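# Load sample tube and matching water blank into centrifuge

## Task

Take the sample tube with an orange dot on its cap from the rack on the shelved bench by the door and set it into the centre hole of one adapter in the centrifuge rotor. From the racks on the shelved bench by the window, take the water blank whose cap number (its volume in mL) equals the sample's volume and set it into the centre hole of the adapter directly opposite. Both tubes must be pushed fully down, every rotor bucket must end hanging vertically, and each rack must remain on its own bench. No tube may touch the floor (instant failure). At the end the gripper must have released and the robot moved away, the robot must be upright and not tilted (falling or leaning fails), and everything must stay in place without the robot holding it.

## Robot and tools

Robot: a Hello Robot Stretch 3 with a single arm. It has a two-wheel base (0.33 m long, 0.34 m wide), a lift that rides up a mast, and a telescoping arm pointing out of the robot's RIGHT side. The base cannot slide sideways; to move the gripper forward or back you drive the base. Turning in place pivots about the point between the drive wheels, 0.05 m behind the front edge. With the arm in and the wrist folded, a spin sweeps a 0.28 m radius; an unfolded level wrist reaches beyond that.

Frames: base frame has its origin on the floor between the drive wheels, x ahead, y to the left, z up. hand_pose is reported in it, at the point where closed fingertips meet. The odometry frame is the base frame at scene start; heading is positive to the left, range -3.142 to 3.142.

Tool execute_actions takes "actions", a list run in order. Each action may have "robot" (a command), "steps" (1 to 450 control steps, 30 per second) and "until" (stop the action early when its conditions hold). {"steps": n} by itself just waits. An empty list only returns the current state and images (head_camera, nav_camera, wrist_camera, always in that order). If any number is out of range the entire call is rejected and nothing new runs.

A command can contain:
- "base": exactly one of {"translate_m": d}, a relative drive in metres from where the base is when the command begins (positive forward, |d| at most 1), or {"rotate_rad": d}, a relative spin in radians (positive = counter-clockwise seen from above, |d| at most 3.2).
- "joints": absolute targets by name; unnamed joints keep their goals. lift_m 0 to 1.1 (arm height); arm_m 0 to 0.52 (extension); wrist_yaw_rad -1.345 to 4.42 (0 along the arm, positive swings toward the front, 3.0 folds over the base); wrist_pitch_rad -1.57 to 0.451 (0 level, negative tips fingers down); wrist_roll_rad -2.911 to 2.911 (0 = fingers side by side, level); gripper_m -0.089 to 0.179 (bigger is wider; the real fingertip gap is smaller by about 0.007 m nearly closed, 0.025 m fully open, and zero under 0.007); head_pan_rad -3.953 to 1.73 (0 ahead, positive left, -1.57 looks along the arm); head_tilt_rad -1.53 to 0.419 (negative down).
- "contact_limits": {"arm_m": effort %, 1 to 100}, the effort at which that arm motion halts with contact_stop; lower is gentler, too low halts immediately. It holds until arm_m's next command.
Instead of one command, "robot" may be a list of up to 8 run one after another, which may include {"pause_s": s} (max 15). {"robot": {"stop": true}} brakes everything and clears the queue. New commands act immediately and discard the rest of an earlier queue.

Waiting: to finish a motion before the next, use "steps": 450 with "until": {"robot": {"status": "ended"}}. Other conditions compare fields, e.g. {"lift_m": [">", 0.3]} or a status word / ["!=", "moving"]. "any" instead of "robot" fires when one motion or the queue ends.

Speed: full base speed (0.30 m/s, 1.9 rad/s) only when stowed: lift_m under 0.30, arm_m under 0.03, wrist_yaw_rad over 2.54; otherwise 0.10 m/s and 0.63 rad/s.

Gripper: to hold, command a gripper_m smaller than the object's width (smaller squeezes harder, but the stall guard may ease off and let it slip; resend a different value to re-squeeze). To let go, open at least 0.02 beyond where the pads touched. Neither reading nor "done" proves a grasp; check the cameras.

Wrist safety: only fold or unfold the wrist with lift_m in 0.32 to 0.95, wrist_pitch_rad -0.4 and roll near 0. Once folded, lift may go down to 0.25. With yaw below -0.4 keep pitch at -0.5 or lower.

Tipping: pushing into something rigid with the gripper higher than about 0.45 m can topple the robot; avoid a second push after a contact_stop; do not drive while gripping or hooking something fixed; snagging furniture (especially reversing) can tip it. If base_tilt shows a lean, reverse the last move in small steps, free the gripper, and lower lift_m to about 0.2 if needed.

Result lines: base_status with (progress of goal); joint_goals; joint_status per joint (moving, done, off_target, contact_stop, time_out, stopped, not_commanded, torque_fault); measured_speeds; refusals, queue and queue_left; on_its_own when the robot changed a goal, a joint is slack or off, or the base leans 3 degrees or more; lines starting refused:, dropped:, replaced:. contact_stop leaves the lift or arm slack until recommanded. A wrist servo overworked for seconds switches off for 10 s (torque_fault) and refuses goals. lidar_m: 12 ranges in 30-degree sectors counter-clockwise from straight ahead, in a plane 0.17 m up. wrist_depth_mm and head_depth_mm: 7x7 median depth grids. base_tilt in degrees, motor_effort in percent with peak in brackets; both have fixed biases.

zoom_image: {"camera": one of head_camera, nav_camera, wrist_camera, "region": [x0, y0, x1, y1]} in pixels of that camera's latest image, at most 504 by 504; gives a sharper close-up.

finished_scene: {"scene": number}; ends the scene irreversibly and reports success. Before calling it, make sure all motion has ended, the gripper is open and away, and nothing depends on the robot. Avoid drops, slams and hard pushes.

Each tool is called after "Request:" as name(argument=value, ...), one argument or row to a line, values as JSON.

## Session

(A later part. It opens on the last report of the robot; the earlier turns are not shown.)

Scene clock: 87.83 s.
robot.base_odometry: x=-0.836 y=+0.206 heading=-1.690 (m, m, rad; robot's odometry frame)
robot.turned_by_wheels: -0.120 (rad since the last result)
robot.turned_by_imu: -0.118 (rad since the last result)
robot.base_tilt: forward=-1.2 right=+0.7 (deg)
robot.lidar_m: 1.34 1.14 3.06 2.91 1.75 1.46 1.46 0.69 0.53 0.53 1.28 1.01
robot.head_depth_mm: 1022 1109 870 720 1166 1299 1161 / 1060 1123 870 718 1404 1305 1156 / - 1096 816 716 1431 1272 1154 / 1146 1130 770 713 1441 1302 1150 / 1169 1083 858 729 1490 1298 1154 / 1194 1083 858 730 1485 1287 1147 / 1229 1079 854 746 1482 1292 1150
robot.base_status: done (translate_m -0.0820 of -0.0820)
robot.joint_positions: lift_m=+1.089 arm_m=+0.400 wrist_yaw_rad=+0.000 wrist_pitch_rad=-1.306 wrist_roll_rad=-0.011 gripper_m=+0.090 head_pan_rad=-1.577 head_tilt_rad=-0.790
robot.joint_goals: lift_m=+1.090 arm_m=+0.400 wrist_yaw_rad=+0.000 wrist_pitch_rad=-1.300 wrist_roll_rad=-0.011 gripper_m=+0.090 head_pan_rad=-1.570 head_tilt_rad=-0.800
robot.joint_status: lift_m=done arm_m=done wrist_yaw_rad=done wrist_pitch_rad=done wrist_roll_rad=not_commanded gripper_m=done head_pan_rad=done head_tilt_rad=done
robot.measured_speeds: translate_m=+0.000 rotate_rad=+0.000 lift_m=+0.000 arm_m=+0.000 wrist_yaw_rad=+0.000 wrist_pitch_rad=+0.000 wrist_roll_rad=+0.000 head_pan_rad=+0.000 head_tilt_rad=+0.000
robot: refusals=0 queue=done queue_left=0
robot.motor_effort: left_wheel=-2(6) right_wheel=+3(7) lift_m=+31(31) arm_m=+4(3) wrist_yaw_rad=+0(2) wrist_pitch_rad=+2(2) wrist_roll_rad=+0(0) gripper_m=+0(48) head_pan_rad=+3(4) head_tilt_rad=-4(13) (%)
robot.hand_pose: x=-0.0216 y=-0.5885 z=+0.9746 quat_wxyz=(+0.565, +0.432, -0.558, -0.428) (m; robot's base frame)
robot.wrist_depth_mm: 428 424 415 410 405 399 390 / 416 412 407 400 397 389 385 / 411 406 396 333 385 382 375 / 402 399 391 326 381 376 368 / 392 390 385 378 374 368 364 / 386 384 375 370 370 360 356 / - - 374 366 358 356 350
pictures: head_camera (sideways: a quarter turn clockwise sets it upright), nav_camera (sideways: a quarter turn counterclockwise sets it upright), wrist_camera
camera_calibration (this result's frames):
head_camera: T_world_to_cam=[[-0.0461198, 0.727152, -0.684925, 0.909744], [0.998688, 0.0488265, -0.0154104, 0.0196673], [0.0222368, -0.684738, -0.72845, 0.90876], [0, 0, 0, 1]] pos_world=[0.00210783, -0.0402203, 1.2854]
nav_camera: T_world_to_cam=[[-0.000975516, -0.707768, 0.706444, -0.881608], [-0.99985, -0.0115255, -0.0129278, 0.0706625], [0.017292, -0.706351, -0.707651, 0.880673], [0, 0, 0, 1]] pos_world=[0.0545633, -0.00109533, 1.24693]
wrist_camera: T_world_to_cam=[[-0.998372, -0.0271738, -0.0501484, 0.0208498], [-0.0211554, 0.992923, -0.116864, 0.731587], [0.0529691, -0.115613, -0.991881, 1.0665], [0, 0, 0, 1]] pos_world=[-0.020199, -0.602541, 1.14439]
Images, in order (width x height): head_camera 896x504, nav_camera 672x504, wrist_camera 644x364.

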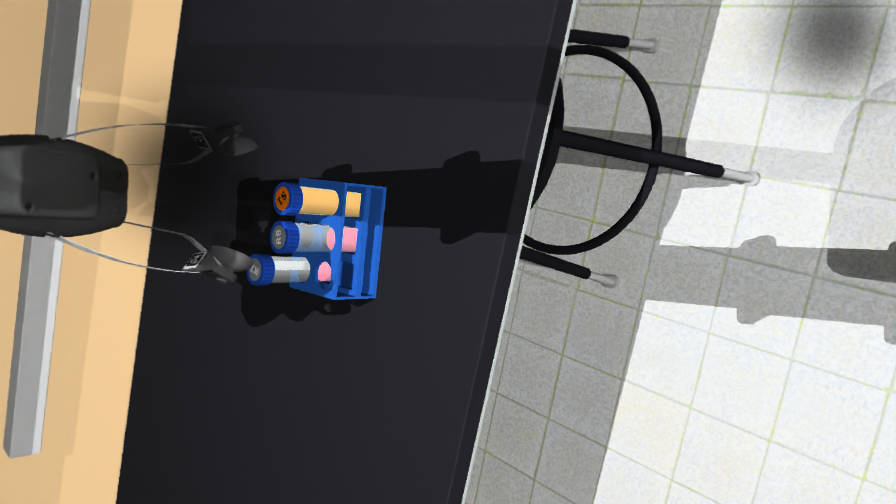

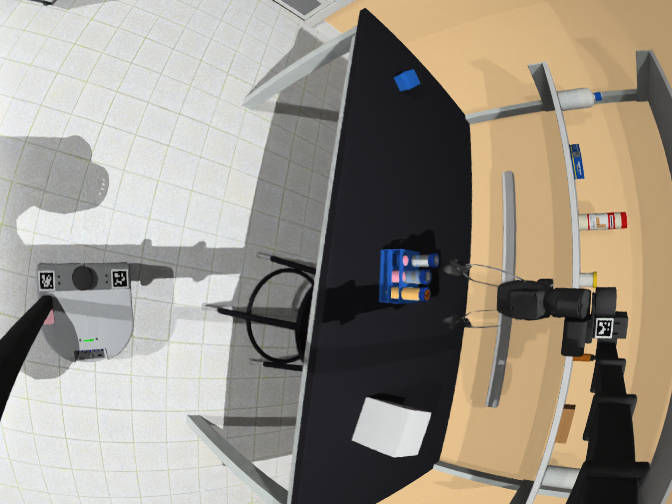

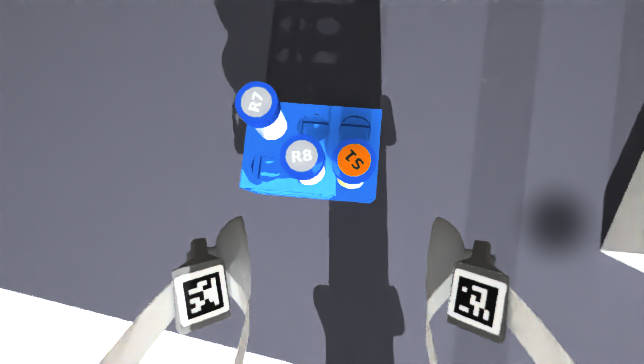

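Request:
execute_actions(
  actions=[
    {"robot":{"base":{"translate_m":-0.009},"joints":{"arm_m":0.512,"wrist_pitch_rad":-1.5,"wrist_roll_rad":1.57,"gripper_m":0.085}},"steps":450,"until":{"robot":{"status":"ended"}}},
    {"robot":{"joints":{"lift_m":1.04}},"steps":450,"until":{"robot":{"status":"ended"}}},
  ],
)

Scene clock: 101.13 s.
robot.base_odometry: x=-0.835 y=+0.215 heading=-1.690 (m, m, rad; robot's odometry frame)
robot.turned_by_wheels: +0.000 (rad since the last result)
robot.turned_by_imu: +0.001 (rad since the last result)
robot.base_tilt: forward=-1.2 right=+0.7 (deg)
robot.lidar_m: 1.34 1.15 2.78 2.90 1.74 1.45 1.45 0.68 0.79 0.53 1.27 1.01
robot.head_depth_mm: 1018 1106 869 717 1172 1305 1160 / 1054 1099 865 718 1409 1305 1154 / 1123 1095 818 716 1397 1272 1149 / 1171 1092 775 714 1406 1300 1155 / 1167 1086 856 712 1489 1290 1145 / 1192 1084 857 729 1482 1295 1144 / 1225 1079 855 745 1477 1293 1144
robot.base_status: done (translate_m -0.0090 of -0.0090)
robot.joint_positions: lift_m=+1.041 arm_m=+0.512 wrist_yaw_rad=+0.000 wrist_pitch_rad=-1.494 wrist_roll_rad=+1.564 gripper_m=+0.085 head_pan_rad=-1.577 head_tilt_rad=-0.790
robot.joint_goals: lift_m=+1.040 arm_m=+0.512 wrist_yaw_rad=+0.000 wrist_pitch_rad=-1.500 wrist_roll_rad=+1.570 gripper_m=+0.085 head_pan_rad=-1.570 head_tilt_rad=-0.800
robot.joint_status: lift_m=done arm_m=done wrist_yaw_rad=done wrist_pitch_rad=done wrist_roll_rad=done gripper_m=done head_pan_rad=done head_tilt_rad=done
robot.measured_speeds: translate_m=+0.000 rotate_rad=+0.000 lift_m=+0.000 arm_m=+0.000 wrist_yaw_rad=+0.000 wrist_pitch_rad=+0.000 wrist_roll_rad=+0.000 head_pan_rad=+0.000 head_tilt_rad=+0.000
robot: refusals=0 queue=done queue_left=0
robot.motor_effort: left_wheel=-2(4) right_wheel=+2(7) lift_m=+12(33) arm_m=+5(5) wrist_yaw_rad=+0(1) wrist_pitch_rad=-2(1) wrist_roll_rad=+3(6) gripper_m=+0(35) head_pan_rad=+3(3) head_tilt_rad=-3(3) (%)
robot.hand_pose: x=-0.0215 y=-0.6519 z=+0.9219 quat_wxyz=(+0.003, +0.002, -0.733, -0.680) (m; robot's base frame)
robot.wrist_depth_mm: 340 327 313 306 295 285 274 / 348 334 323 309 298 290 280 / 352 345 331 318 306 297 290 / 364 349 338 272 313 301 296 / 372 359 344 206 318 309 - / 381 367 346 214 328 311 - / 391 378 359 281 334 325 -
pictures: head_camera (sideways: a quarter turn clockwise sets it upright), nav_camera (sideways: a quarter turn counterclockwise sets it upright), wrist_camera
camera_calibration (this result's frames):
head_camera: T_world_to_cam=[[-0.0461199, 0.727156, -0.684921, 0.909739], [0.998688, 0.0488267, -0.0154101, 0.0196669], [0.0222369, -0.684734, -0.728454, 0.908765], [0, 0, 0, 1]] pos_world=[0.00210783, -0.0402202, 1.2854]
nav_camera: T_world_to_cam=[[-0.000975455, -0.707772, 0.70644, -0.881602], [-0.99985, -0.0115256, -0.0129279, 0.0706627], [0.0172921, -0.706347, -0.707655, 0.880678], [0, 0, 0, 1]] pos_world=[0.0545633, -0.00109502, 1.24693]
wrist_camera: T_world_to_cam=[[-0.00929366, 0.991211, -0.131961, 0.777226], [0.989143, 0.0284677, 0.14417, -0.0592213], [0.146659, -0.129188, -0.980715, 0.989782], [0, 0, 0, 1]] pos_world=[-0.0793591, -0.640841, 1.0818]
Images, in order (width x height): head_camera 896x504, nav_camera 672x504, wrist_camera 644x364.

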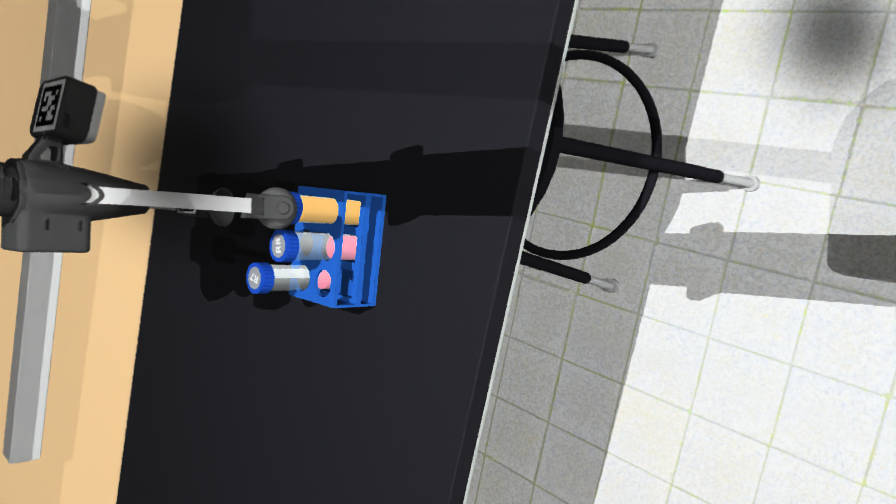

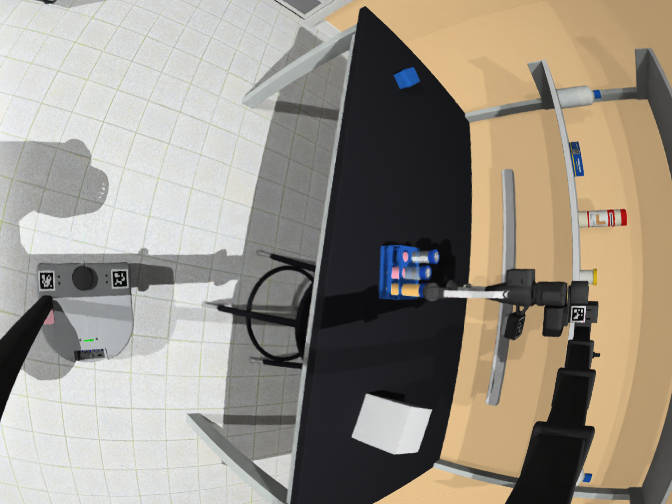

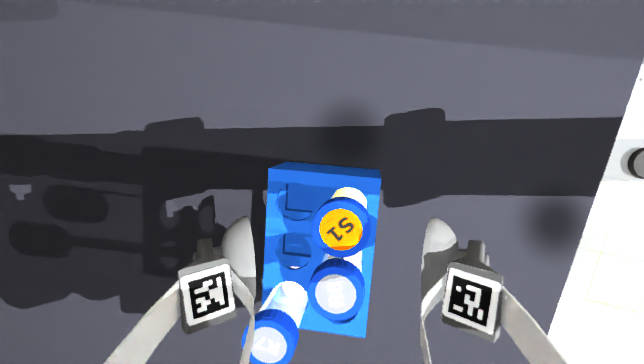

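Request:
execute_actions(
  actions=[
    {"robot":{"joints":{"lift_m":0.985}},"steps":450,"until":{"robot":{"status":"ended"}}},
  ],
)

Request:
zoom_image(
  camera="head_camera",
  region=[200,150,420,320],
)

Scene clock: 106.90 s.
robot.base_odometry: x=-0.835 y=+0.215 heading=-1.690 (m, m, rad; robot's odometry frame)
robot.turned_by_wheels: +0.000 (rad since the last result)
robot.turned_by_imu: +0.001 (rad since the last result)
robot.base_tilt: forward=-1.2 right=+0.7 (deg)
robot.lidar_m: 1.34 1.15 2.78 2.90 1.74 1.45 1.45 0.68 0.79 0.53 1.27 1.01
robot.head_depth_mm: 1068 1104 871 720 1168 1306 1157 / 1115 1058 869 718 1401 1301 1156 / - 1059 841 714 1403 1278 1153 / 1072 1051 776 712 1415 1300 1155 / 1164 1088 860 715 1476 1295 1151 / 1195 1083 858 728 1482 1301 1145 / 1226 1082 854 745 1476 1293 1150
robot.base_status: done (translate_m -0.0090 of -0.0090)
robot.joint_positions: lift_m=+0.986 arm_m=+0.512 wrist_yaw_rad=+0.000 wrist_pitch_rad=-1.494 wrist_roll_rad=+1.564 gripper_m=+0.085 head_pan_rad=-1.577 head_tilt_rad=-0.790
robot.joint_goals: lift_m=+0.985 arm_m=+0.512 wrist_yaw_rad=+0.000 wrist_pitch_rad=-1.500 wrist_roll_rad=+1.570 gripper_m=+0.085 head_pan_rad=-1.570 head_tilt_rad=-0.800
robot.joint_status: lift_m=done arm_m=done wrist_yaw_rad=done wrist_pitch_rad=done wrist_roll_rad=done gripper_m=done head_pan_rad=done head_tilt_rad=done
robot.measured_speeds: translate_m=+0.000 rotate_rad=+0.000 lift_m=+0.000 arm_m=+0.000 wrist_yaw_rad=+0.000 wrist_pitch_rad=+0.000 wrist_roll_rad=+0.000 head_pan_rad=+0.000 head_tilt_rad=+0.000
robot: refusals=0 queue=done queue_left=0
robot.motor_effort: left_wheel=-1(2) right_wheel=+2(2) lift_m=+12(9) arm_m=+4(5) wrist_yaw_rad=+0(0) wrist_pitch_rad=-3(3) wrist_roll_rad=+3(3) gripper_m=+1(0) head_pan_rad=+2(2) head_tilt_rad=-3(3) (%)
robot.hand_pose: x=-0.0215 y=-0.6519 z=+0.8669 quat_wxyz=(+0.003, +0.002, -0.733, -0.680) (m; robot's base frame)
robot.wrist_depth_mm: 281 271 261 252 243 236 230 / 286 276 266 257 248 240 232 / 293 282 272 263 253 245 236 / 300 289 277 224 259 250 240 / 308 297 282 153 262 254 246 / 316 305 254 152 271 257 255 / 325 313 260 156 277 268 612
pictures: head_camera (sideways: a quarter turn clockwise sets it upright), nav_camera (sideways: a quarter turn counterclockwise sets it upright), wrist_camera
camera_calibration (this result's frames):
head_camera: T_world_to_cam=[[-0.0461197, 0.727156, -0.684921, 0.909738], [0.998688, 0.0488265, -0.0154101, 0.0196668], [0.0222367, -0.684733, -0.728454, 0.908765], [0, 0, 0, 1]] pos_world=[0.00210782, -0.0402202, 1.2854]
nav_camera: T_world_to_cam=[[-0.000975625, -0.707772, 0.70644, -0.881602], [-0.99985, -0.0115253, -0.0129279, 0.0706627], [0.017292, -0.706347, -0.707655, 0.880678], [0, 0, 0, 1]] pos_world=[0.0545633, -0.00109501, 1.24693]
wrist_camera: T_world_to_cam=[[-0.00929177, 0.991211, -0.131961, 0.769969], [0.989143, 0.0284658, 0.14417, -0.0512945], [0.146659, -0.129188, -0.980715, 0.93585], [0, 0, 0, 1]] pos_world=[-0.0793591, -0.640841, 1.0268]
Images, in order (width x height): head_camera 896x504, nav_camera 672x504, wrist_camera 644x364.

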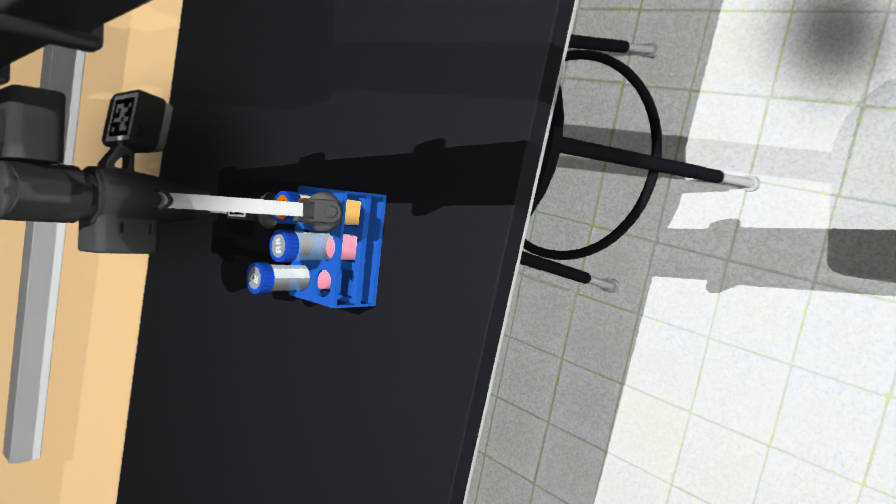

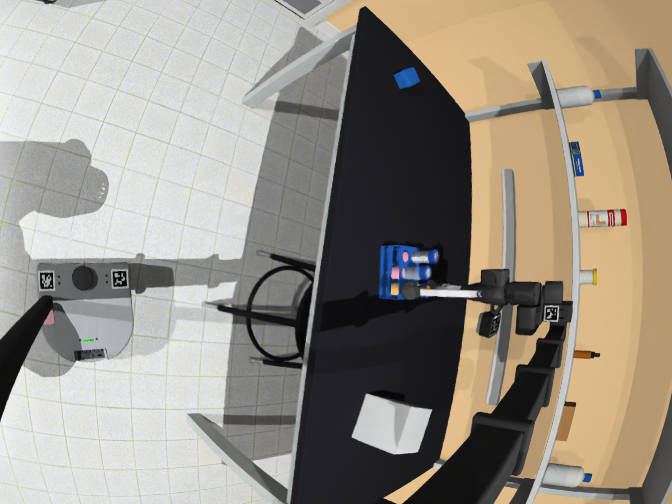

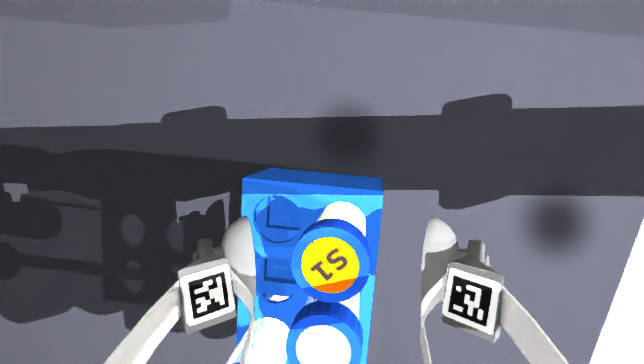

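Region (200, 150, 420, 320) of head_camera's 896x504 image, scaled by 2.291, with more detail than that image has; it fills the top 389 rows of this view, and the rest is white.

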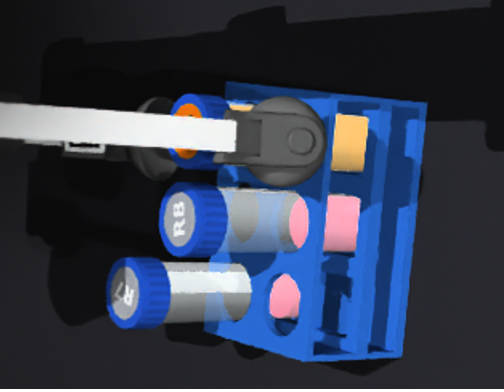

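Request:
execute_actions(
  actions=[
    {"robot":[{"base":{"translate_m":0.005},"joints":{"lift_m":0.978}},{"joints":{"gripper_m":0.015}},{"pause_s":0.5},{"joints":{"lift_m":1.098}}],"steps":450,"until":{"robot":{"status":"ended"}}},
  ],
)

Scene clock: 114.40 s.
robot.base_odometry: x=-0.836 y=+0.210 heading=-1.690 (m, m, rad; robot's odometry frame)
robot.turned_by_wheels: +0.000 (rad since the last result)
robot.turned_by_imu: +0.001 (rad since the last result)
robot.base_tilt: forward=-1.3 right=+0.7 (deg)
robot.lidar_m: 1.34 1.15 2.78 2.90 1.75 1.46 1.45 0.69 0.53 0.53 1.27 1.01
robot.head_depth_mm: 1024 1104 875 719 1162 1309 1162 / 1059 1101 869 718 1407 1306 1155 / 1130 1056 817 715 1403 1277 1149 / 1142 1095 773 713 1431 1303 1147 / 1170 1086 859 728 1487 1295 1150 / 1195 1079 857 728 1479 1296 1149 / 1227 1080 855 747 1473 1295 1146
robot.base_status: done (translate_m +0.0050 of +0.0050)
robot.joint_positions: lift_m=+1.097 arm_m=+0.512 wrist_yaw_rad=+0.000 wrist_pitch_rad=-1.494 wrist_roll_rad=+1.564 gripper_m=+0.015 head_pan_rad=-1.577 head_tilt_rad=-0.790
robot.joint_goals: lift_m=+1.098 arm_m=+0.512 wrist_yaw_rad=+0.000 wrist_pitch_rad=-1.500 wrist_roll_rad=+1.570 gripper_m=+0.015 head_pan_rad=-1.570 head_tilt_rad=-0.800
robot.joint_status: lift_m=done arm_m=done wrist_yaw_rad=done wrist_pitch_rad=done wrist_roll_rad=done gripper_m=done head_pan_rad=done head_tilt_rad=done
robot.measured_speeds: translate_m=+0.000 rotate_rad=+0.000 lift_m=+0.000 arm_m=+0.000 wrist_yaw_rad=+0.000 wrist_pitch_rad=+0.000 wrist_roll_rad=+0.000 head_pan_rad=+0.000 head_tilt_rad=+0.000
robot: refusals=0 queue=done queue_left=0
robot.motor_effort: left_wheel=-1(2) right_wheel=+2(8) lift_m=+32(35) arm_m=+3(4) wrist_yaw_rad=+0(0) wrist_pitch_rad=-3(3) wrist_roll_rad=+3(3) gripper_m=-8(83) head_pan_rad=+3(3) head_tilt_rad=-3(3) (%)
robot.hand_pose: x=-0.0215 y=-0.6519 z=+0.9788 quat_wxyz=(+0.003, +0.002, -0.733, -0.680) (m; robot's base frame)
robot.wrist_depth_mm: 399 383 371 358 345 337 327 / 409 396 379 364 353 344 333 / 418 403 387 375 362 346 338 / 429 414 395 325 366 356 - / 438 423 407 140 374 364 - / 449 432 417 141 378 375 - / 463 445 428 410 394 - -
pictures: head_camera (sideways: a quarter turn clockwise sets it upright), nav_camera (sideways: a quarter turn counterclockwise sets it upright), wrist_camera
camera_calibration (this result's frames):
head_camera: T_world_to_cam=[[-0.0461198, 0.727156, -0.684921, 0.909738], [0.998688, 0.0488266, -0.0154101, 0.0196669], [0.0222368, -0.684733, -0.728454, 0.908765], [0, 0, 0, 1]] pos_world=[0.00210783, -0.0402202, 1.2854]
nav_camera: T_world_to_cam=[[-0.000975539, -0.707772, 0.70644, -0.881602], [-0.99985, -0.0115255, -0.0129279, 0.0706627], [0.0172921, -0.706347, -0.707655, 0.880678], [0, 0, 0, 1]] pos_world=[0.0545633, -0.00109502, 1.24693]
wrist_camera: T_world_to_cam=[[-0.00929047, 0.991211, -0.131961, 0.784745], [0.989143, 0.0284646, 0.14417, -0.0674281], [0.146659, -0.129189, -0.980715, 1.04559], [0, 0, 0, 1]] pos_world=[-0.0793591, -0.64085, 1.13871]
Images, in order (width x height): head_camera 896x504, nav_camera 672x504, wrist_camera 644x364.

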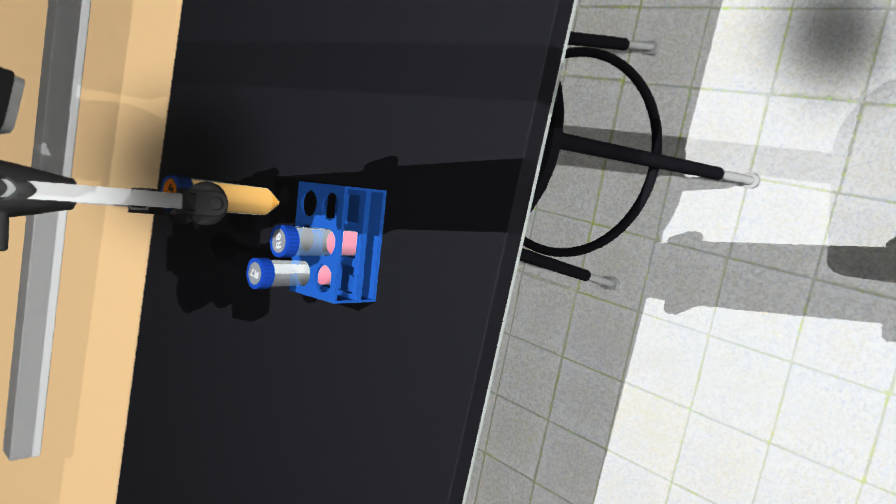

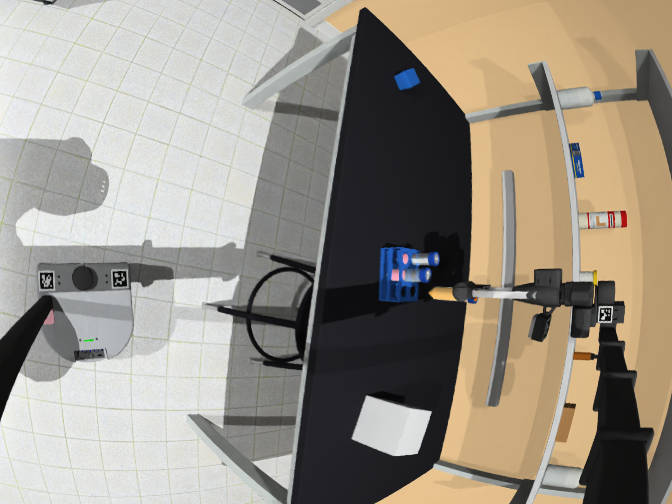

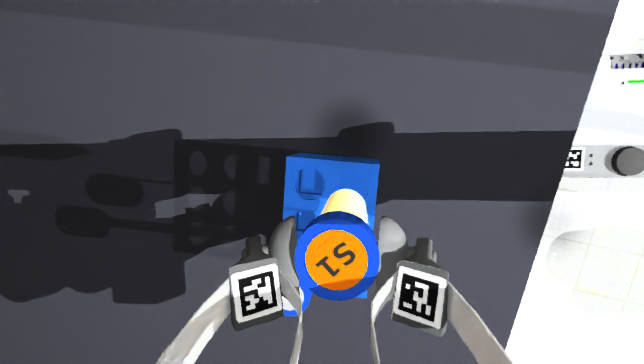

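Request:
execute_actions(
  actions=[
    {"robot":{"joints":{"arm_m":0.1,"head_tilt_rad":-0.75}},"steps":450,"until":{"robot":{"status":"ended"}}},
  ],
)

Scene clock: 120.90 s.
robot.base_odometry: x=-0.836 y=+0.210 heading=-1.690 (m, m, rad; robot's odometry frame)
robot.turned_by_wheels: +0.000 (rad since the last result)
robot.turned_by_imu: +0.001 (rad since the last result)
robot.base_tilt: forward=-1.2 right=+0.6 (deg)
robot.lidar_m: 1.34 1.15 2.78 2.90 1.75 1.46 1.45 0.69 0.53 0.53 1.27 1.01
robot.head_depth_mm: - 1127 - 732 674 1329 1168 / - - - 727 675 1315 1170 / - - - - 338 1274 1166 / 1089 1216 - 723 1346 1316 1162 / 1115 1181 906 740 1479 1320 1162 / 1139 1167 905 738 1519 1310 1158 / 1205 1169 904 755 1515 1315 1157
robot.base_status: done (translate_m +0.0050 of +0.0050)
robot.joint_positions: lift_m=+1.097 arm_m=+0.100 wrist_yaw_rad=+0.000 wrist_pitch_rad=-1.494 wrist_roll_rad=+1.564 gripper_m=+0.015 head_pan_rad=-1.577 head_tilt_rad=-0.754
robot.joint_goals: lift_m=+1.098 arm_m=+0.100 wrist_yaw_rad=+0.000 wrist_pitch_rad=-1.500 wrist_roll_rad=+1.570 gripper_m=+0.015 head_pan_rad=-1.570 head_tilt_rad=-0.750
robot.joint_status: lift_m=done arm_m=done wrist_yaw_rad=done wrist_pitch_rad=done wrist_roll_rad=done gripper_m=done head_pan_rad=done head_tilt_rad=done
robot.measured_speeds: translate_m=+0.000 rotate_rad=+0.000 lift_m=+0.000 arm_m=+0.000 wrist_yaw_rad=+0.000 wrist_pitch_rad=+0.000 wrist_roll_rad=+0.000 head_pan_rad=+0.000 head_tilt_rad=+0.000
robot: refusals=0 queue=done queue_left=0
robot.motor_effort: left_wheel=-2(2) right_wheel=+2(2) lift_m=+32(32) arm_m=-5(7) wrist_yaw_rad=-1(0) wrist_pitch_rad=-2(3) wrist_roll_rad=+2(3) gripper_m=-8(8) head_pan_rad=+2(3) head_tilt_rad=+1(6) (%)
robot.hand_pose: x=-0.0215 y=-0.2407 z=+0.9788 quat_wxyz=(+0.003, +0.002, -0.733, -0.680) (m; robot's base frame)
robot.wrist_depth_mm: 401 390 - - - - 984 / 408 396 - - - - - / 422 405 - - - - - / 427 417 - - - - - / 437 427 - 139 - - - / 451 440 - 142 - - - / 466 452 - - - - -
pictures: head_camera (sideways: a quarter turn clockwise sets it upright), nav_camera (sideways: a quarter turn counterclockwise sets it upright), wrist_camera
camera_calibration (this result's frames):
head_camera: T_world_to_cam=[[-0.0462693, 0.70184, -0.710831, 0.943504], [0.998685, 0.0482309, -0.0173853, 0.0222392], [0.0220823, -0.7107, -0.703148, 0.875854], [0, 0, 0, 1]] pos_world=[0.00210441, -0.040791, 1.28691]
nav_camera: T_world_to_cam=[[-0.000821487, -0.681688, 0.731643, -0.914448], [-0.999853, -0.011982, -0.0122865, 0.0698282], [0.0171421, -0.731545, -0.681578, 0.846762], [0, 0, 0, 1]] pos_world=[0.0545515, -0.0030868, 1.24704]
wrist_camera: T_world_to_cam=[[-0.00917089, 0.991223, -0.131883, 0.376995], [0.989141, 0.0283389, 0.14421, -0.0792033], [0.146682, -0.129129, -0.980719, 1.09875], [0, 0, 0, 1]] pos_world=[-0.0793656, -0.229561, 1.1387]
Images, in order (width x height): head_camera 896x504, nav_camera 672x504, wrist_camera 644x364.

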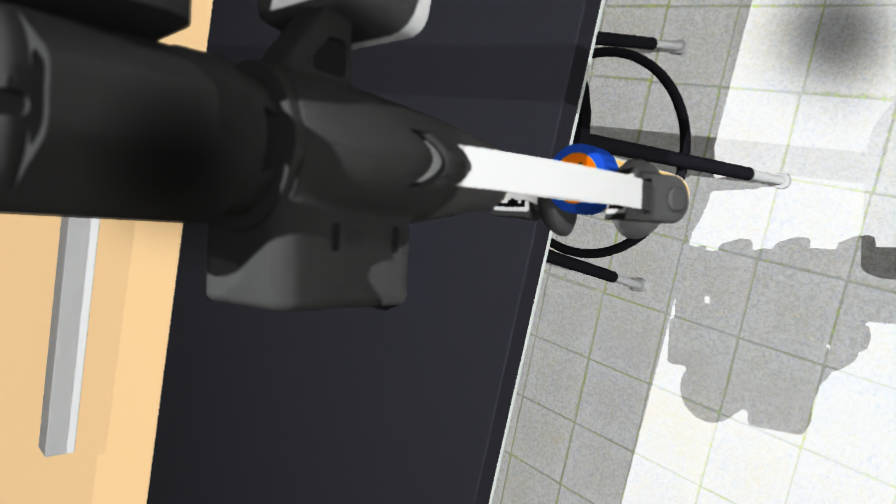

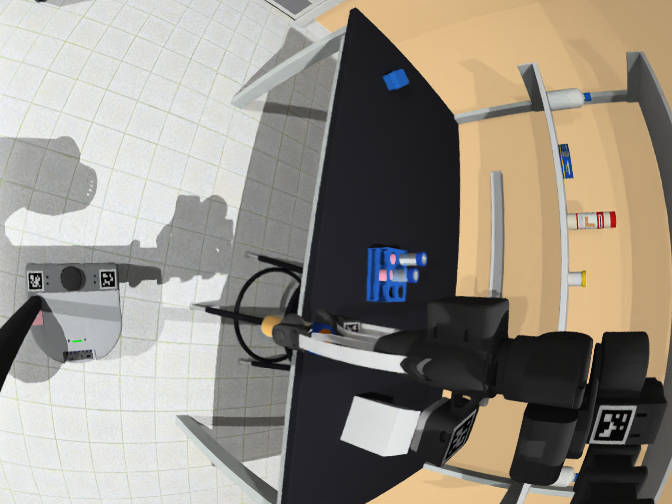

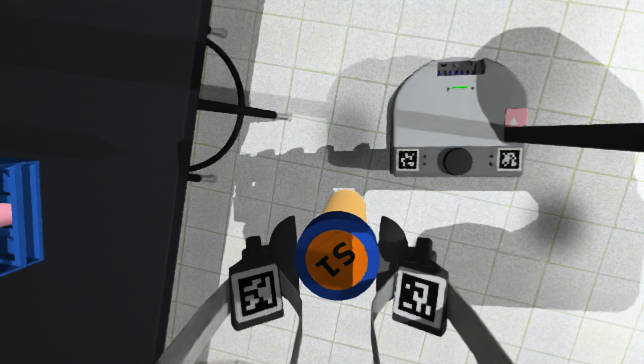

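Request:
execute_actions(
  actions=[
    {"robot":[{"base":{"rotate_rad":0.67},"joints":{"arm_m":0.0,"head_tilt_rad":-0.9}},{"base":{"translate_m":0.9}},{"base":{"translate_m":0.39}},{"base":{"rotate_rad":0.72}}],"steps":450,"until":{"robot":{"status":"ended"}}},
    {"steps":300,"until":{"robot":{"status":"ended"}}},
  ],
)

Scene clock: 160.53 s.
robot.base_odometry: x=-0.161 y=-0.889 heading=-0.301 (m, m, rad; robot's odometry frame)
robot.turned_by_wheels: +1.389 (rad since the last result)
robot.turned_by_imu: +1.119 (rad since the last result)
robot.base_tilt: forward=-1.3 right=+0.7 (deg)
robot.lidar_m: 0.35 1.81 2.49 2.26 2.26 1.94 1.70 0.35 0.20 0.17 0.17 0.20
robot.head_depth_mm: - - - - 523 696 1114 / - - - - - 580 1082 / - - - - - - 942 / 701 786 746 - 503 515 748 / 684 780 788 - 500 504 745 / 670 766 778 654 593 488 664 / 656 755 757 670 587 483 622
robot.base_status: done (rotate_rad +0.7193 of +0.7200)
robot.joint_positions: lift_m=+1.098 arm_m=+0.000 wrist_yaw_rad=+0.000 wrist_pitch_rad=-1.494 wrist_roll_rad=+1.564 gripper_m=+0.015 head_pan_rad=-1.576 head_tilt_rad=-0.890
robot.joint_goals: lift_m=+1.098 arm_m=+0.000 wrist_yaw_rad=+0.000 wrist_pitch_rad=-1.500 wrist_roll_rad=+1.570 gripper_m=+0.015 head_pan_rad=-1.570 head_tilt_rad=-0.900
robot.joint_status: lift_m=done arm_m=done wrist_yaw_rad=done wrist_pitch_rad=done wrist_roll_rad=done gripper_m=done head_pan_rad=done head_tilt_rad=done
robot.measured_speeds: translate_m=+0.000 rotate_rad=+0.000 lift_m=+0.000 arm_m=+0.000 wrist_yaw_rad=+0.000 wrist_pitch_rad=+0.000 wrist_roll_rad=+0.000 head_pan_rad=+0.000 head_tilt_rad=+0.000
robot: refusals=0 queue=done queue_left=0
robot.on_its_own: right_wheel is at rest, and its effort (+34) is outside its rest range (-18 to +18)
robot.motor_effort: left_wheel=+2(9) right_wheel=+34(57) lift_m=+29(32) arm_m=-4(6) wrist_yaw_rad=+0(0) wrist_pitch_rad=-2(2) wrist_roll_rad=+2(2) gripper_m=-8(8) head_pan_rad=+2(2) head_tilt_rad=-3(13) (%)
robot.hand_pose: x=-0.0215 y=-0.1406 z=+0.9789 quat_wxyz=(+0.003, +0.002, -0.733, -0.680) (m; robot's base frame)
robot.wrist_depth_mm: 989 - 581 - - - 979 / 847 352 345 701 - - - / 370 356 345 498 - - - / 473 437 353 419 - - - / 459 426 354 139 - - - / 459 451 438 142 873 - - / 486 456 445 390 - - -
pictures: head_camera (sideways: a quarter turn clockwise sets it upright), nav_camera (sideways: a quarter turn counterclockwise sets it upright), wrist_camera
camera_calibration (this result's frames):
head_camera: T_world_to_cam=[[-0.0461151, 0.791836, -0.608991, 0.810801], [0.998672, 0.0505686, -0.00987175, 0.012455], [0.022979, -0.608637, -0.793116, 0.992844], [0, 0, 0, 1]] pos_world=[0.00213717, -0.0383695, 1.28133]
nav_camera: T_world_to_cam=[[-0.00100175, -0.774716, 0.632308, -0.785004], [-0.999837, -0.010627, -0.0146044, 0.0728435], [0.0180339, -0.63222, -0.774579, 0.967705], [0, 0, 0, 1]] pos_world=[0.0545937, 0.00442153, 1.24699]
wrist_camera: T_world_to_cam=[[-0.00902563, 0.991264, -0.131585, 0.277517], [0.989145, 0.0281513, 0.144224, -0.0820979], [0.146669, -0.128855, -0.980757, 1.11187], [0, 0, 0, 1]] pos_world=[-0.0793646, -0.129512, 1.13883]
Images, in order (width x height): head_camera 896x504, nav_camera 672x504, wrist_camera 644x364.

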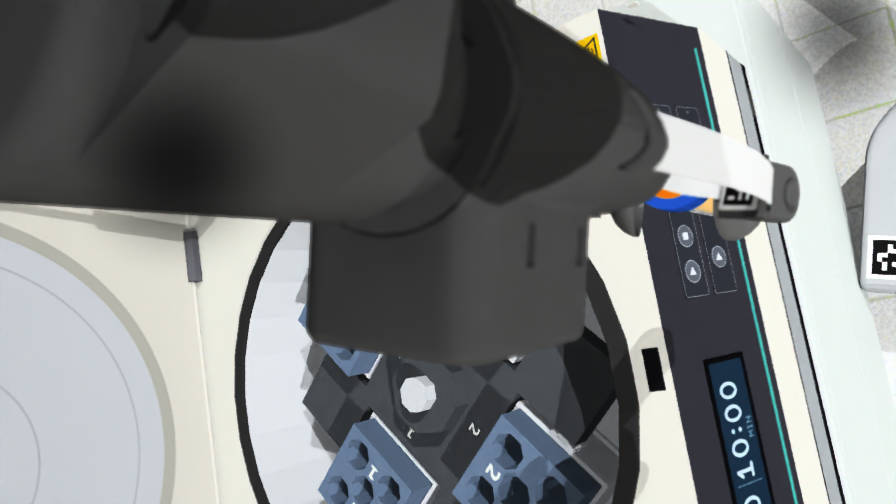

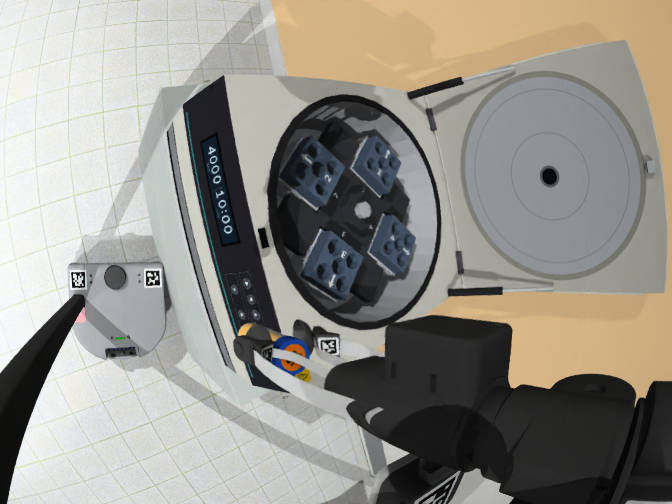

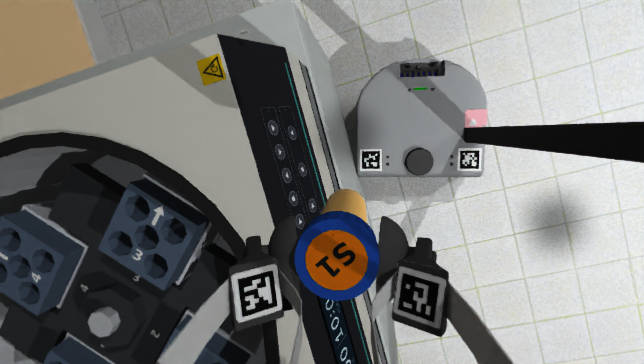

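Request:
execute_actions(
  actions=[
    {"robot":[{"base":{"translate_m":-0.22}},{"base":{"rotate_rad":0.27}},{"base":{"translate_m":0.3}}],"steps":450,"until":{"robot":{"status":"ended"}}},
  ],
)

Scene clock: 173.73 s.
robot.base_odometry: x=-0.071 y=-0.833 heading=-0.030 (m, m, rad; robot's odometry frame)
robot.turned_by_wheels: +0.271 (rad since the last result)
robot.turned_by_imu: +0.274 (rad since the last result)
robot.base_tilt: forward=-1.2 right=+0.6 (deg)
robot.lidar_m: 1.71 2.38 2.28 2.20 2.30 1.95 1.54 0.33 0.24 0.23 0.24 0.34
robot.head_depth_mm: - - - - 528 598 1049 / - - - - - 646 1083 / - - - - - - 1110 / 739 827 786 - 539 614 1034 / 744 816 787 - 542 646 1091 / 764 836 713 592 540 659 1088 / 878 1027 1196 618 542 711 1102
robot.base_status: done (translate_m +0.3000 of +0.3000)
robot.joint_positions: lift_m=+1.098 arm_m=+0.000 wrist_yaw_rad=+0.000 wrist_pitch_rad=-1.494 wrist_roll_rad=+1.564 gripper_m=+0.015 head_pan_rad=-1.576 head_tilt_rad=-0.890
robot.joint_goals: lift_m=+1.098 arm_m=+0.000 wrist_yaw_rad=+0.000 wrist_pitch_rad=-1.500 wrist_roll_rad=+1.570 gripper_m=+0.015 head_pan_rad=-1.570 head_tilt_rad=-0.900
robot.joint_status: lift_m=done arm_m=done wrist_yaw_rad=done wrist_pitch_rad=done wrist_roll_rad=done gripper_m=done head_pan_rad=done head_tilt_rad=done
robot.measured_speeds: translate_m=+0.000 rotate_rad=+0.000 lift_m=+0.000 arm_m=+0.000 wrist_yaw_rad=+0.000 wrist_pitch_rad=+0.000 wrist_roll_rad=+0.000 head_pan_rad=+0.000 head_tilt_rad=+0.000
robot: refusals=0 queue=done queue_left=0
robot.motor_effort: left_wheel=-2(5) right_wheel=+2(34) lift_m=+29(30) arm_m=-5(4) wrist_yaw_rad=+0(1) wrist_pitch_rad=-2(2) wrist_roll_rad=+2(3) gripper_m=-8(8) head_pan_rad=+1(2) head_tilt_rad=-3(3) (%)
robot.hand_pose: x=-0.0215 y=-0.1406 z=+0.9789 quat_wxyz=(+0.003, +0.002, -0.733, -0.680) (m; robot's base frame)
robot.wrist_depth_mm: 421 337 351 708 - - 965 / 416 397 356 726 - - - / 423 422 361 670 - - - / 443 429 364 597 - - - / 463 418 367 139 - - - / 487 426 375 141 - - - / 415 396 397 - - - -
pictures: head_camera (sideways: a quarter turn clockwise sets it upright), nav_camera (sideways: a quarter turn counterclockwise sets it upright), wrist_camera
camera_calibration (this result's frames):
head_camera: T_world_to_cam=[[-0.0461143, 0.791835, -0.608992, 0.810802], [0.998672, 0.0505676, -0.0098718, 0.012455], [0.0229784, -0.608638, -0.793115, 0.992843], [0, 0, 0, 1]] pos_world=[0.00213713, -0.0383695, 1.28133]
nav_camera: T_world_to_cam=[[-0.00100248, -0.774716, 0.632309, -0.785005], [-0.999837, -0.0106261, -0.0146044, 0.0728434], [0.0180332, -0.632221, -0.774579, 0.967705], [0, 0, 0, 1]] pos_world=[0.0545937, 0.00442143, 1.24699]
wrist_camera: T_world_to_cam=[[-0.00902688, 0.991264, -0.131585, 0.277517], [0.989144, 0.0281525, 0.144224, -0.0820976], [0.146669, -0.128854, -0.980757, 1.11187], [0, 0, 0, 1]] pos_world=[-0.0793646, -0.129513, 1.13883]
Images, in order (width x height): head_camera 896x504, nav_camera 672x504, wrist_camera 644x364.

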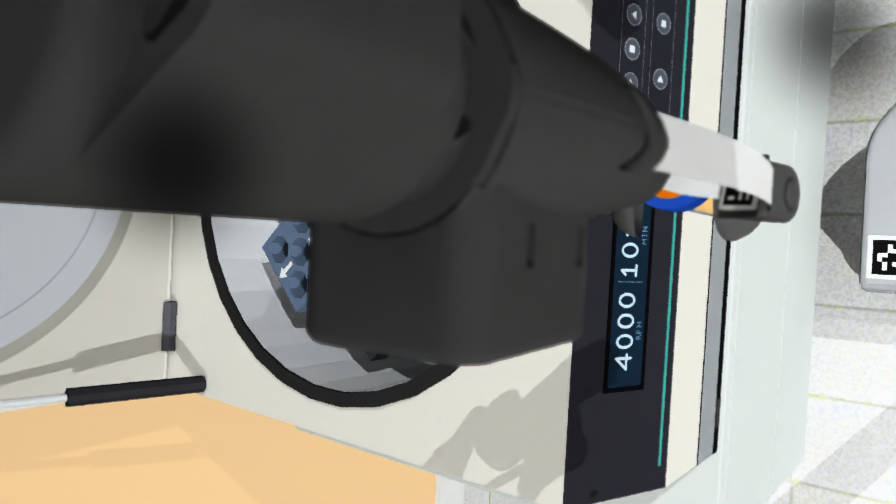

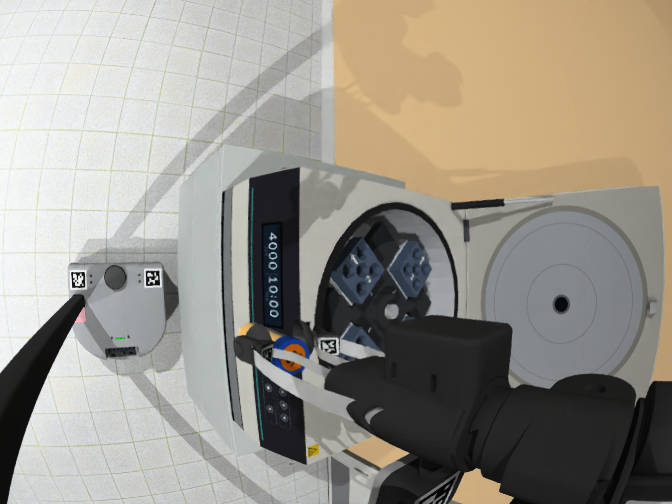

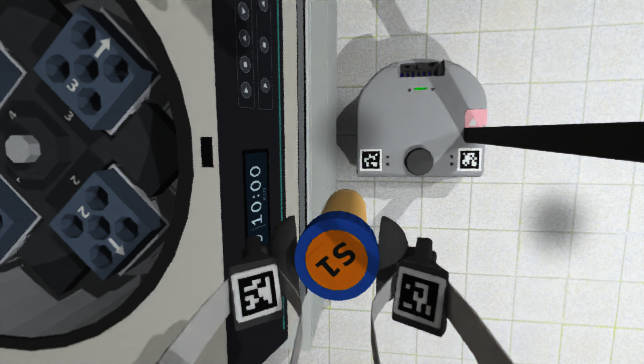

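Request:
zoom_image(
  camera="wrist_camera",
  region=[0,0,240,320],
)

Region (0, 0, 240, 320) of wrist_camera's 644x364 image, scaled by 1.575; it fills the left 378 columns of this view, and the rest is white.

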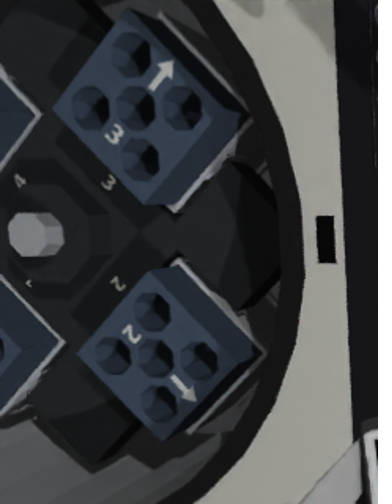

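Request:
execute_actions(
  actions=[
    {"robot":{"base":{"translate_m":0.056},"joints":{"arm_m":0.31,"head_tilt_rad":-0.95,"head_pan_rad":-1.35}},"steps":450,"until":{"robot":{"status":"ended"}}},
    {"robot":{"joints":{"lift_m":1.03}},"steps":450,"until":{"robot":{"status":"ended"}}},
  ],
)

Scene clock: 197.20 s.
robot.base_odometry: x=-0.015 y=-0.835 heading=-0.030 (m, m, rad; robot's odometry frame)
robot.turned_by_wheels: +0.000 (rad since the last result)
robot.turned_by_imu: +0.001 (rad since the last result)
robot.base_tilt: forward=-1.2 right=+0.7 (deg)
robot.lidar_m: 1.66 2.34 2.91 2.20 2.28 1.80 1.59 0.33 0.24 0.23 0.24 0.34
robot.head_depth_mm: - 799 724 640 518 586 999 / 743 788 729 629 527 638 1077 / 794 766 746 572 535 699 1123 / 916 1063 655 571 555 759 1139 / 946 1115 1302 847 582 856 1113 / 971 1152 1415 1542 782 1177 1111 / 1000 1194 1490 1540 1371 1230 1110
robot.base_status: done (translate_m +0.0560 of +0.0560)
robot.joint_positions: lift_m=+1.031 arm_m=+0.310 wrist_yaw_rad=+0.000 wrist_pitch_rad=-1.494 wrist_roll_rad=+1.565 gripper_m=+0.015 head_pan_rad=-1.357 head_tilt_rad=-0.938
robot.joint_goals: lift_m=+1.030 arm_m=+0.310 wrist_yaw_rad=+0.000 wrist_pitch_rad=-1.500 wrist_roll_rad=+1.570 gripper_m=+0.015 head_pan_rad=-1.350 head_tilt_rad=-0.950
robot.joint_status: lift_m=done arm_m=done wrist_yaw_rad=done wrist_pitch_rad=done wrist_roll_rad=done gripper_m=done head_pan_rad=done head_tilt_rad=done
robot.measured_speeds: translate_m=+0.000 rotate_rad=+0.000 lift_m=+0.000 arm_m=+0.000 wrist_yaw_rad=+0.000 wrist_pitch_rad=+0.000 wrist_roll_rad=+0.000 head_pan_rad=+0.000 head_tilt_rad=+0.000
robot: refusals=0 queue=done queue_left=0
robot.motor_effort: left_wheel=-2(4) right_wheel=+3(8) lift_m=+12(31) arm_m=+5(5) wrist_yaw_rad=+0(0) wrist_pitch_rad=-2(2) wrist_roll_rad=+2(2) gripper_m=-8(8) head_pan_rad=+3(21) head_tilt_rad=-4(8) (%)
robot.hand_pose: x=-0.0215 y=-0.4498 z=+0.9119 quat_wxyz=(+0.002, +0.002, -0.733, -0.680) (m; robot's base frame)
robot.wrist_depth_mm: 347 315 319 315 304 294 228 / 353 342 307 316 307 302 233 / 357 350 335 324 314 294 240 / 339 335 340 312 352 265 246 / 314 362 352 140 309 254 986 / 318 336 391 141 268 260 - / 326 314 304 292 276 264 -
pictures: head_camera (sideways: a quarter turn clockwise sets it upright), nav_camera (sideways: a quarter turn counterclockwise sets it upright), wrist_camera
camera_calibration (this result's frames):
head_camera: T_world_to_cam=[[-0.22342, 0.790625, -0.570083, 0.761193], [0.963629, 0.267147, -0.00715745, 0.00913448], [0.146637, -0.550948, -0.821556, 1.02906], [0, 0, 0, 1]] pos_world=[0.0103639, -0.0372976, 1.27944]
nav_camera: T_world_to_cam=[[0.173949, -0.785292, 0.594187, -0.736403], [-0.973702, -0.227308, -0.0153632, 0.0736708], [0.147128, -0.575889, -0.80418, 1.00541], [0, 0, 0, 1]] pos_world=[0.0519067, 0.0174563, 1.24722]
wrist_camera: T_world_to_cam=[[-0.00782363, 0.991274, -0.131586, 0.5753], [0.989168, 0.0269611, 0.144293, -0.0643211], [0.146582, -0.129032, -0.980747, 1.00617], [0, 0, 0, 1]] pos_world=[-0.0793609, -0.438718, 1.07178]
Images, in order (width x height): head_camera 896x504, nav_camera 672x504, wrist_camera 644x364.

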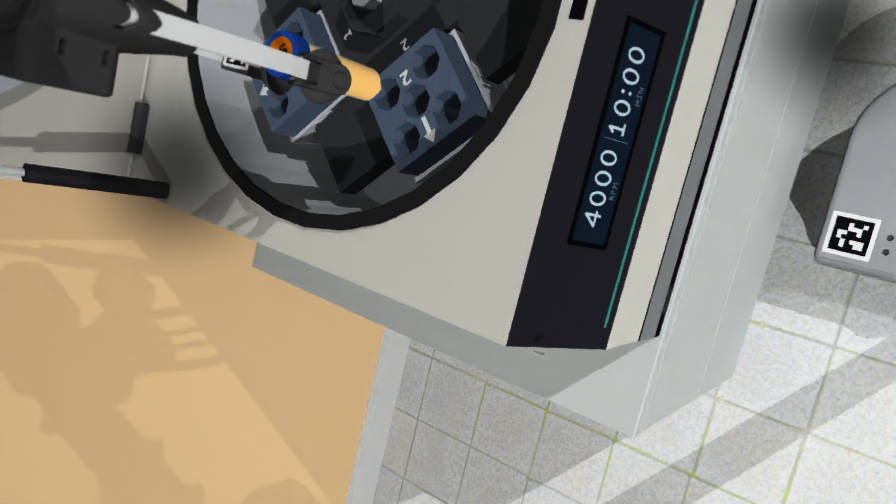

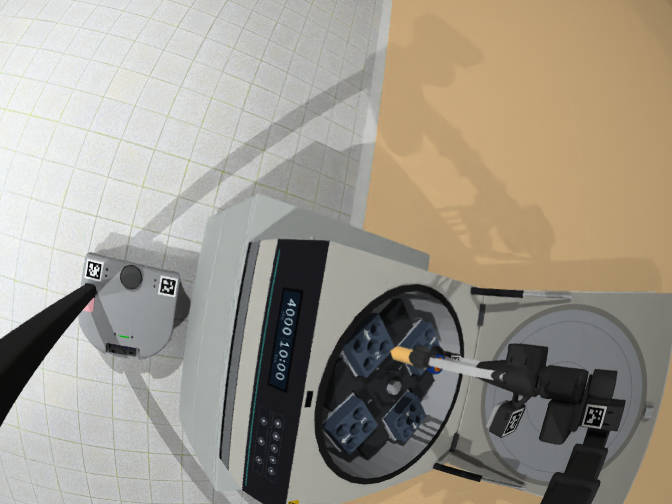

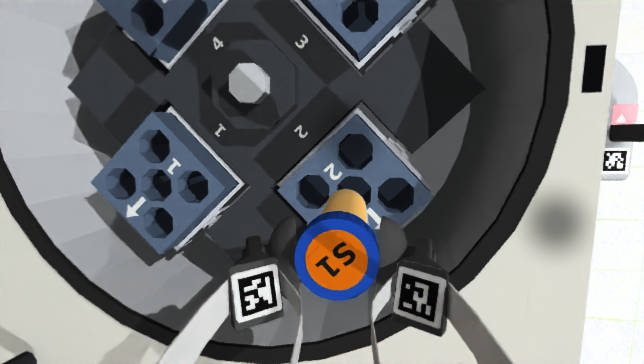

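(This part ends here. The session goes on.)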